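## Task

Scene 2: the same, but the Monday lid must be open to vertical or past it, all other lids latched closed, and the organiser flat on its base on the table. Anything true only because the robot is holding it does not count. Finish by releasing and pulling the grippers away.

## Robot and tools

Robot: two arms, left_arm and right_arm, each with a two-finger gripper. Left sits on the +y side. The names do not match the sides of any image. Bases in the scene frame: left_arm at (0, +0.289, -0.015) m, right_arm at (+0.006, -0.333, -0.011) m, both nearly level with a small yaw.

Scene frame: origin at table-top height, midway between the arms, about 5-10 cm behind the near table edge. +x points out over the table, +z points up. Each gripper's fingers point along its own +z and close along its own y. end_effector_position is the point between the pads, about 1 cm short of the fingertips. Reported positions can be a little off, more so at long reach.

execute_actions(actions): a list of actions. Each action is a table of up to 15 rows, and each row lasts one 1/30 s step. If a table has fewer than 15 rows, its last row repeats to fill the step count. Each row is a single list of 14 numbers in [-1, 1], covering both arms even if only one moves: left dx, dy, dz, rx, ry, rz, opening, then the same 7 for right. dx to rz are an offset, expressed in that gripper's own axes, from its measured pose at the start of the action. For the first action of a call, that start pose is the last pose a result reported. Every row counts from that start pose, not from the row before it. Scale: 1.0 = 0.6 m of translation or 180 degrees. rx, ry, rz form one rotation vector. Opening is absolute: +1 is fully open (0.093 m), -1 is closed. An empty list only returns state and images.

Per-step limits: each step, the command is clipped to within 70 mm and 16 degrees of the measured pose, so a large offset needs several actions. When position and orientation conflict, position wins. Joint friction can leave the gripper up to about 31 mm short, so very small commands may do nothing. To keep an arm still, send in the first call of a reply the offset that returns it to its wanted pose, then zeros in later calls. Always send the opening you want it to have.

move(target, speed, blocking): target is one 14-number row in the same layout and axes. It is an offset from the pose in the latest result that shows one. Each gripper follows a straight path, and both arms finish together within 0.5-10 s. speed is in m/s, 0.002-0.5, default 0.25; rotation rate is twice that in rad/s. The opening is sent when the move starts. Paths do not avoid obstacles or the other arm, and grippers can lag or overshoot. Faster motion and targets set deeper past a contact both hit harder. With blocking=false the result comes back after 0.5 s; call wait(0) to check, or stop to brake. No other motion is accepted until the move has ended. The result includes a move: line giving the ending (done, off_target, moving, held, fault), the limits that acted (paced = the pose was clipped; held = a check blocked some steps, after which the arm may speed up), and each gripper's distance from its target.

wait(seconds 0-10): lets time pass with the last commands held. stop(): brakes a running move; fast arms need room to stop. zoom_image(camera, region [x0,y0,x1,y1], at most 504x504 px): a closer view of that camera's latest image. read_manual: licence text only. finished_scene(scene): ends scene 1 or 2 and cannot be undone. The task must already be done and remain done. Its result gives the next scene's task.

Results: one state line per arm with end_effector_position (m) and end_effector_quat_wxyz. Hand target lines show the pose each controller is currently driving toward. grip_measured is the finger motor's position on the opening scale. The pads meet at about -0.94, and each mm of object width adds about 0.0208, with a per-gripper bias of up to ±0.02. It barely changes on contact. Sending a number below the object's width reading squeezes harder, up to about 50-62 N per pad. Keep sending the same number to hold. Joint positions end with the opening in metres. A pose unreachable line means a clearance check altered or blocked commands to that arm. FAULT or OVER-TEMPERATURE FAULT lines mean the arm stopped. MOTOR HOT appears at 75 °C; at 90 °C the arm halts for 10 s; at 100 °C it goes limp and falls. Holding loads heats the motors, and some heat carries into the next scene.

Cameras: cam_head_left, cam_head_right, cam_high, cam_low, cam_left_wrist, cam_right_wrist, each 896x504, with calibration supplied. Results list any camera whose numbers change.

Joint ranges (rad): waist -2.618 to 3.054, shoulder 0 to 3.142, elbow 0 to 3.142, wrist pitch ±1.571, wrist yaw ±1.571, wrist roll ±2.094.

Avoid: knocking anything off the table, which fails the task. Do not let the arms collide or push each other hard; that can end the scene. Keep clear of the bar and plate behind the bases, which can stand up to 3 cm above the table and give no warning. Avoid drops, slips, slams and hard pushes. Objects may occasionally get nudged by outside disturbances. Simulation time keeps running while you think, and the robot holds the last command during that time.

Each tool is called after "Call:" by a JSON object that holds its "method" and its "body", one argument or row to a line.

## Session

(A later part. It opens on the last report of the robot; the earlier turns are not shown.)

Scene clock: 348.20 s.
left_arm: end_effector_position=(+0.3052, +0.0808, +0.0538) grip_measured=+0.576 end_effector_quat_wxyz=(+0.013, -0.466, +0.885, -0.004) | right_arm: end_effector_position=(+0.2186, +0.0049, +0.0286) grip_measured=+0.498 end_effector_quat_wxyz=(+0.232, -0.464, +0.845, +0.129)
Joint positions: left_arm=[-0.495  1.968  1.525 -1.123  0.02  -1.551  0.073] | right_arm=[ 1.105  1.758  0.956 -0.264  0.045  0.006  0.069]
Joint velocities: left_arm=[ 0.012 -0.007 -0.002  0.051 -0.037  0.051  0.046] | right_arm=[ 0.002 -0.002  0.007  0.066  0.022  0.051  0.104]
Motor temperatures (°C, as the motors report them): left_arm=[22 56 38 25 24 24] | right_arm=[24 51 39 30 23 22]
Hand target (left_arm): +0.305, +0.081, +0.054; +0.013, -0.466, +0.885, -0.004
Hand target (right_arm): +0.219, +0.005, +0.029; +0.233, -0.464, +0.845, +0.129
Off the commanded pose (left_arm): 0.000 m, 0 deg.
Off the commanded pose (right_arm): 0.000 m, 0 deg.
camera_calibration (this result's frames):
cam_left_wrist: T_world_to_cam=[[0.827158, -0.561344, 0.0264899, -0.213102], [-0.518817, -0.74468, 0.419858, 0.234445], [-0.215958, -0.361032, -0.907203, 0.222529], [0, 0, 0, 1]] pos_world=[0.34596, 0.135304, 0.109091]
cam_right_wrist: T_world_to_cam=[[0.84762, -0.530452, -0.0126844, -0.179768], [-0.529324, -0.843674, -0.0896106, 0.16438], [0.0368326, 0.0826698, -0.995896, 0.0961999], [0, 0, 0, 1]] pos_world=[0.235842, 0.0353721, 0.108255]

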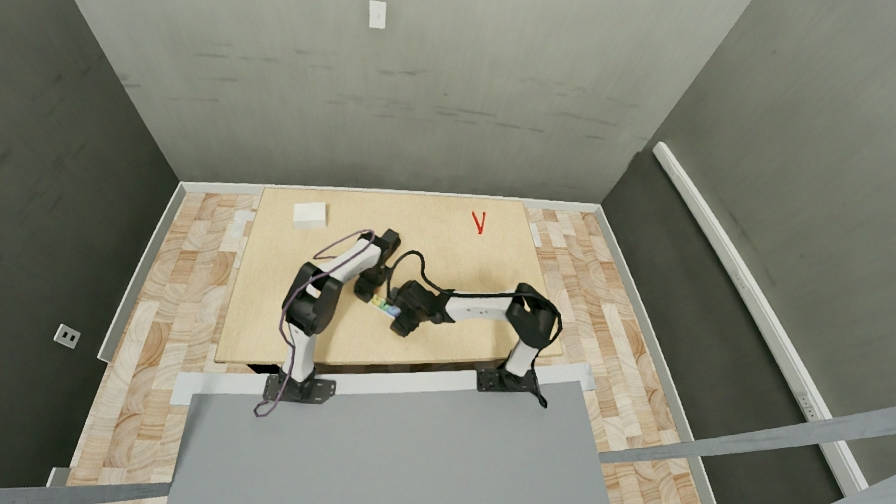

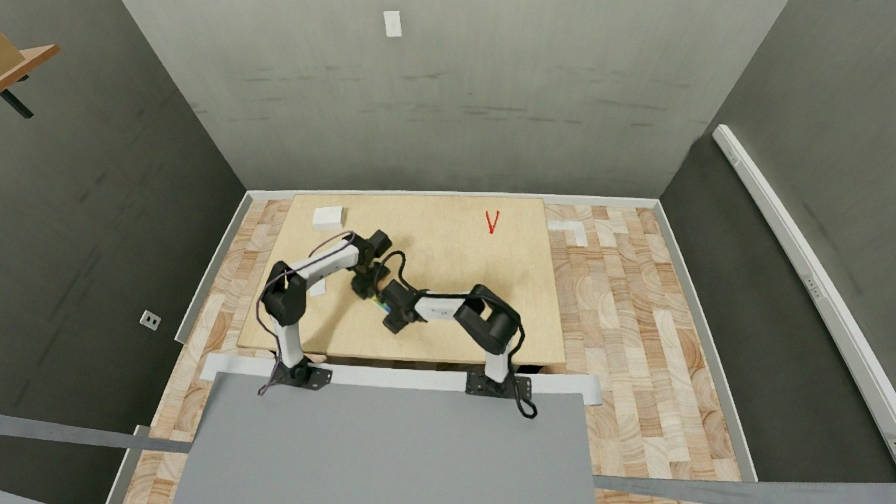

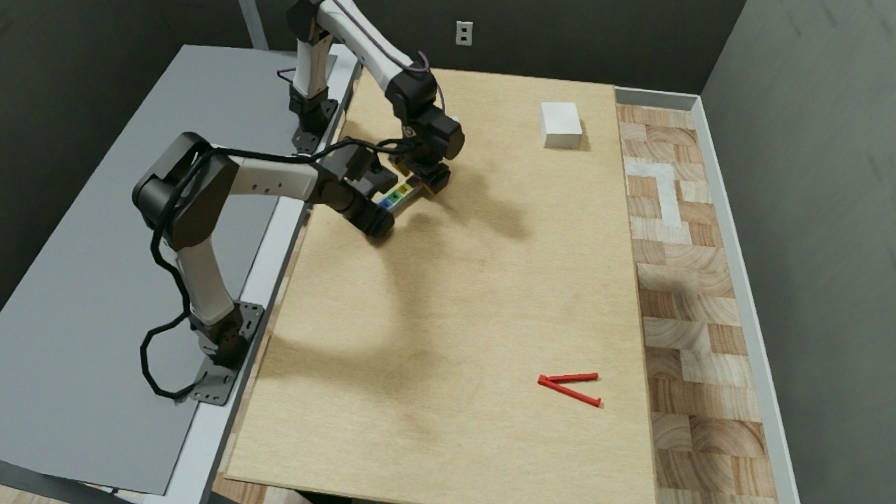

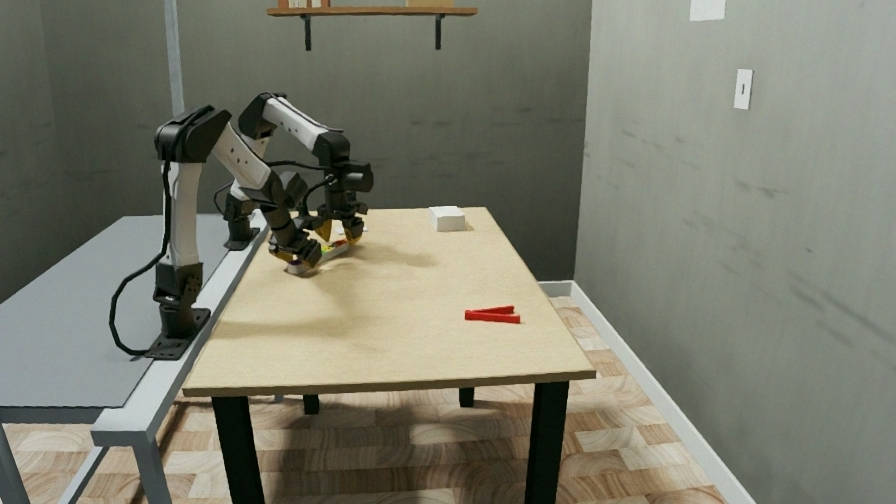

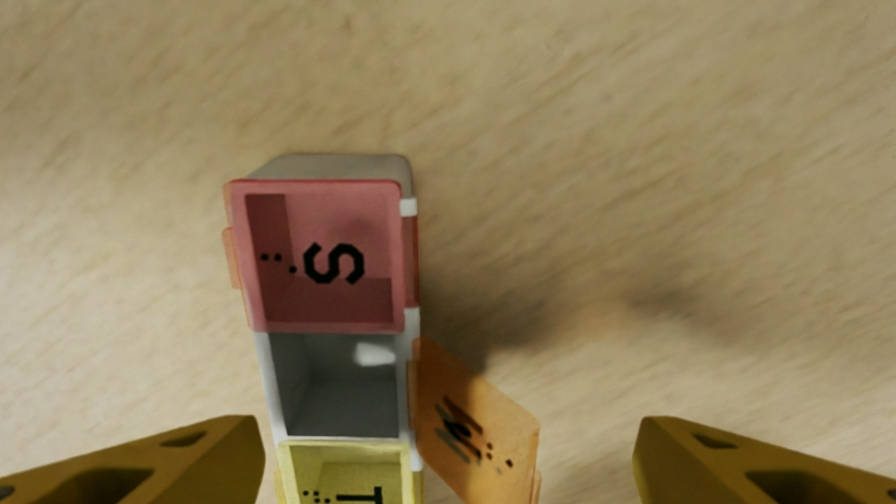

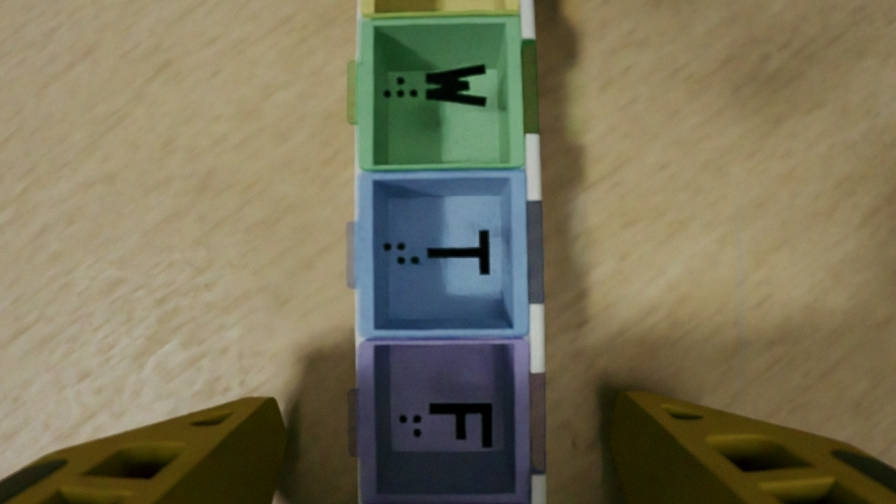

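Call:
{"method": "move", "body": {
  "target": [-0.18,0.03,-0.171,0.0955,-0.0143,-0.0955,0.6,0.05,0,-0.23,0,0,0,0.55],
  "speed": 0.22
}}

Scene clock: 367.30 s.
left_arm: end_effector_position=(+0.3436, +0.1774, +0.1568) grip_measured=+0.598 end_effector_quat_wxyz=(+0.102, -0.580, +0.800, -0.119) | right_arm: end_effector_position=(+0.1683, -0.0776, +0.1271) grip_measured=+0.548 end_effector_quat_wxyz=(+0.224, -0.463, +0.848, +0.127)
Joint positions: left_arm=[-0.204  1.666  1.501 -1.117  0.015 -1.552  0.074] | right_arm=[ 1.122  1.268  0.935 -0.748  0.049  0.026  0.071]
Joint velocities: left_arm=[-0.007  0.002  0.002 -0.037 -0.007  0.022 -0.001] | right_arm=[ 0.007 -0.017  0.002 -0.037  0.007 -0.066  0.001]
Motor temperatures (°C, as the motors report them): left_arm=[22 57 37 24 24 24] | right_arm=[24 51 39 30 23 22]
Hand target (left_arm): +0.346, +0.179, +0.160; +0.105, -0.583, +0.795, -0.126
Hand target (right_arm): +0.167, -0.076, +0.134; +0.232, -0.464, +0.845, +0.129
Off the commanded pose (left_arm): 0.006 m, 1 deg.
Off the commanded pose (right_arm): 0.005 m, 1 deg.
move: done
camera_calibration (this result's frames):
cam_left_wrist: T_world_to_cam=[[0.902161, -0.294463, 0.315273, -0.311766], [-0.406783, -0.823992, 0.394417, 0.262597], [0.143642, -0.484075, -0.863156, 0.250522], [0, 0, 0, 1]] pos_world=[0.352097, 0.245846, 0.210958]
cam_right_wrist: T_world_to_cam=[[0.846556, -0.531975, -0.0185691, -0.178858], [-0.531773, -0.843653, -0.0739461, 0.075354], [0.0236716, 0.0724741, -0.997089, 0.204576], [0, 0, 0, 1]] pos_world=[0.186642, -0.046402, 0.206232]

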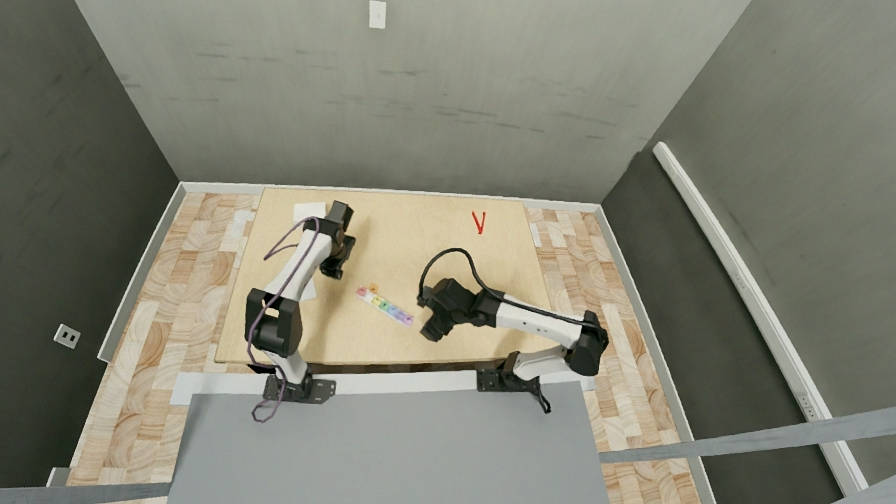

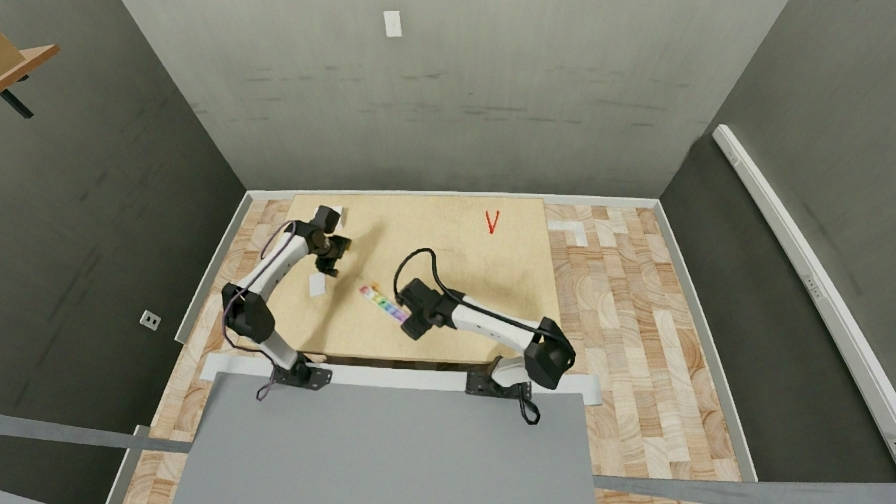

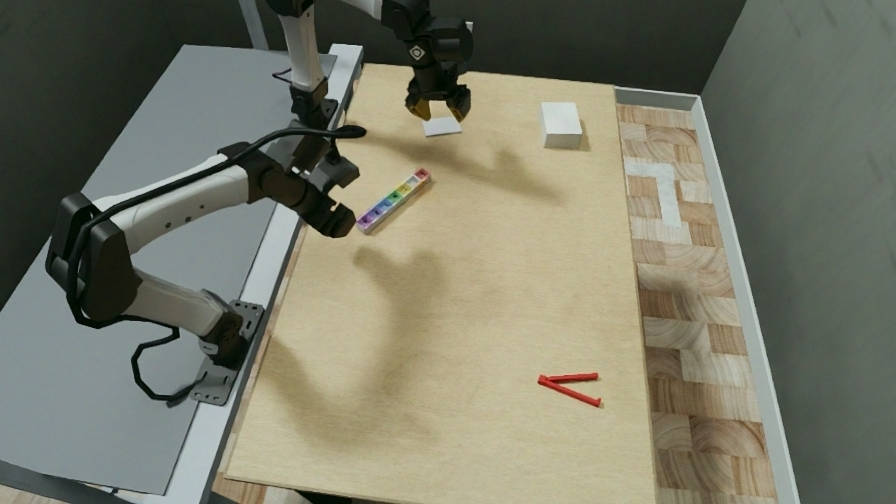

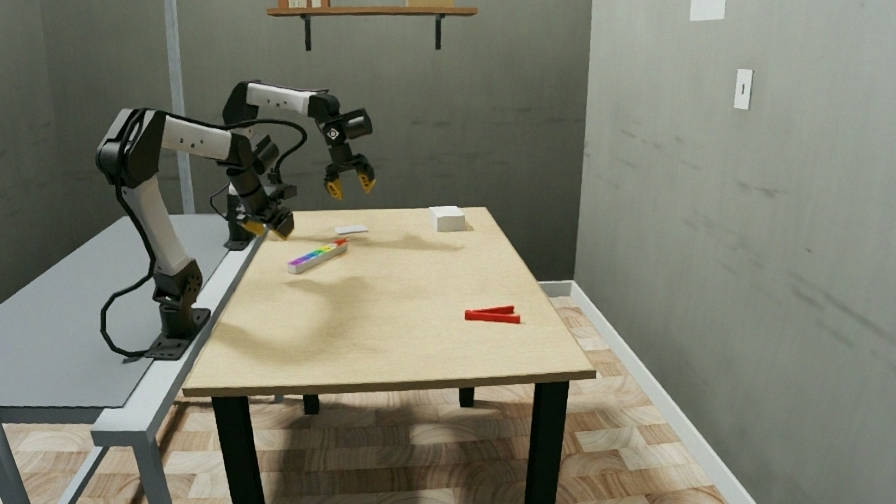

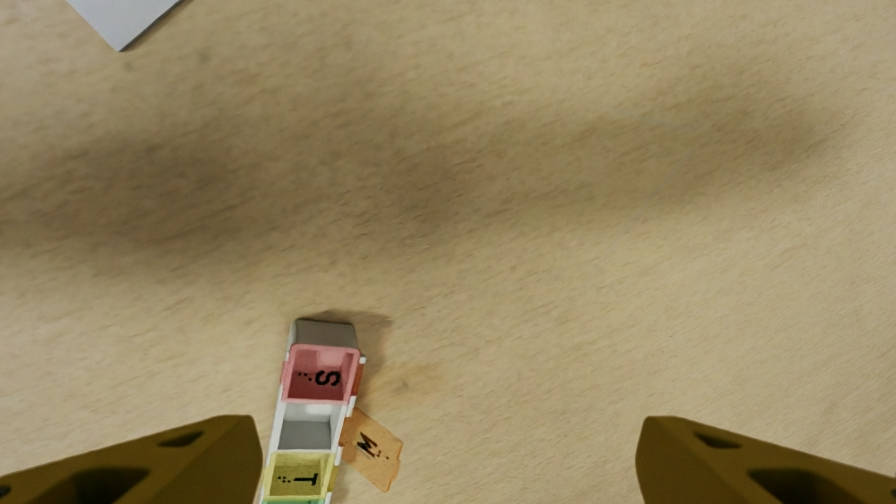

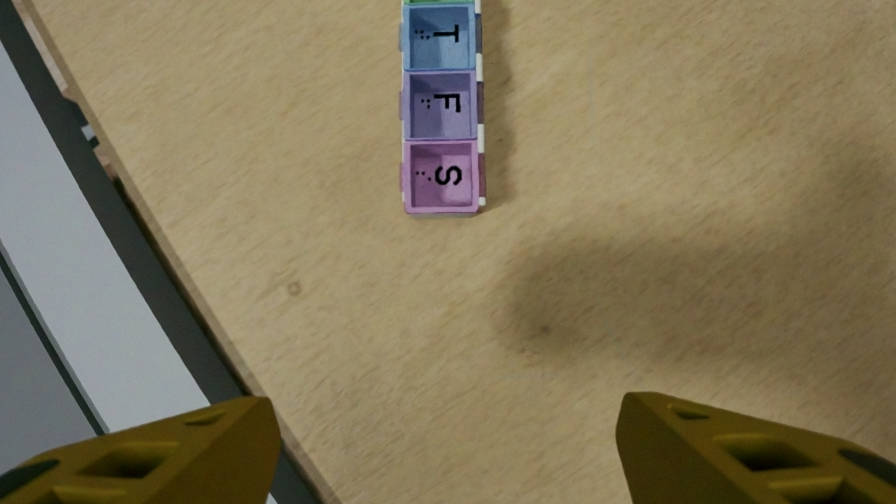

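Verify the other lids are all snapped shut.

Call:
{"method": "zoom_image", "body": {
  "camera": "cam_head_left",
  "region": [345, 272, 425, 337]
}}

Call:
{"method": "zoom_image", "body": {
  "camera": "cam_low",
  "region": [278, 228, 358, 283]
}}

Call:
{"method": "zoom_image", "body": {
  "camera": "cam_high",
  "region": [345, 160, 445, 242]
}}

Call:
{"method": "zoom_image", "body": {
  "camera": "cam_left_wrist",
  "region": [230, 300, 430, 504]
}}

Region (345, 272, 425, 337) of cam_head_left's 896x504 image, scaled by 6.300, with more detail than that image has; it fills the top 410 rows of this view, and the rest is white.

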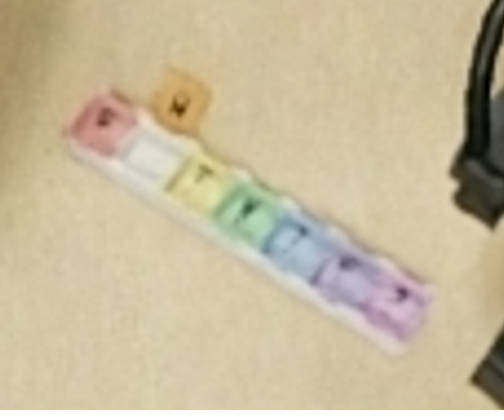

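Region (278, 228, 358, 283) of cam_low's 896x504 image, scaled by 6.300, with more detail than that image has; it fills the top 346 rows of this view, and the rest is white.

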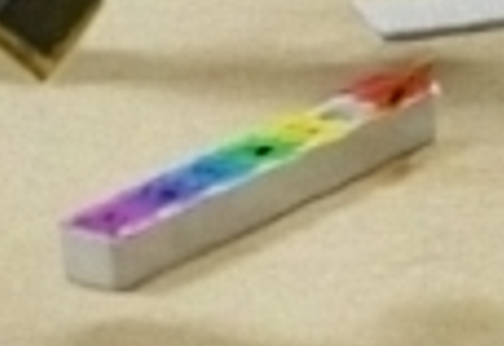

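Region (345, 160, 445, 242) of cam_high's 896x504 image, scaled by 5.040, with more detail than that image has; it fills the top 413 rows of this view, and the rest is white.

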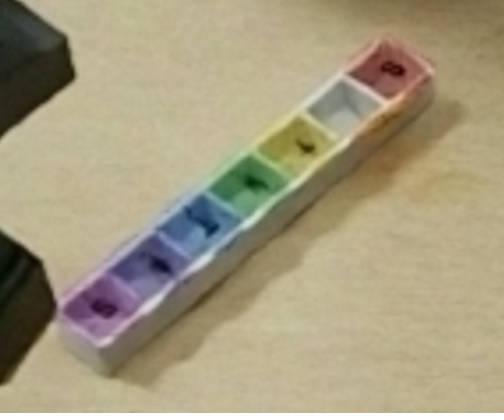

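Region (230, 300, 430, 504) of cam_left_wrist's 896x504 image, scaled by 2.471, with more detail than that image has; it fills the left 494 columns of this view, and the rest is white.

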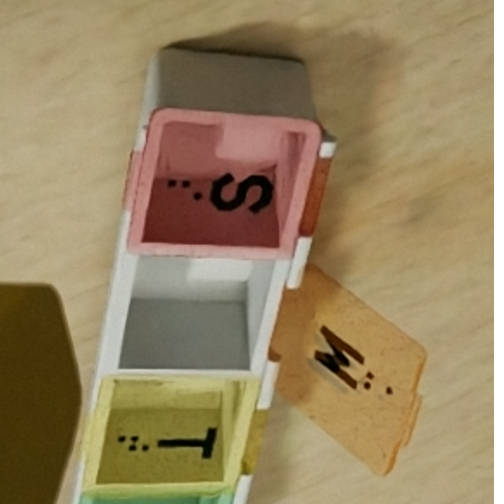

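Call:
{"method": "zoom_image", "body": {
  "camera": "cam_right_wrist",
  "region": [340, 0, 560, 230]
}}

Call:
{"method": "zoom_image", "body": {
  "camera": "cam_head_right",
  "region": [350, 272, 420, 332]
}}

Region (340, 0, 560, 230) of cam_right_wrist's 896x504 image, scaled by 2.191, with more detail than that image has; it fills the left 482 columns of this view, and the rest is white.

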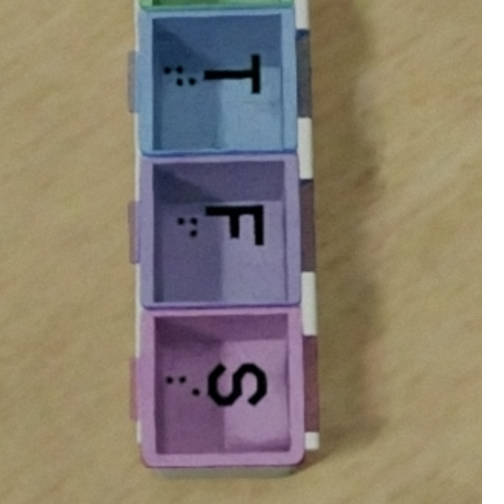

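Region (350, 272, 420, 332) of cam_head_right's 896x504 image, scaled by 7.200, with more detail than that image has; it fills the top 432 rows of this view, and the rest is white.

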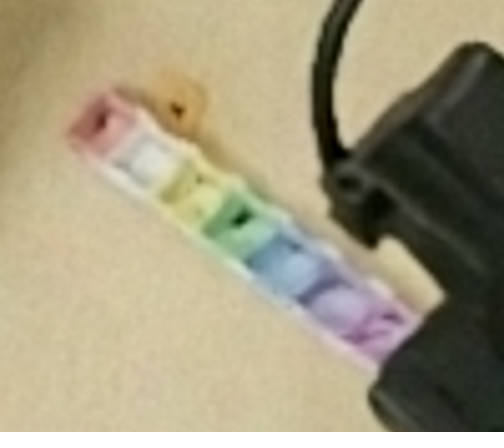

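Monday's lid is resting on its stop past upright, the other lids are flush, the organiser is flat and both arms are clear.

Call:
{"method": "finished_scene", "body": {
  "scene": 2
}}

The scene is finished: the task was done.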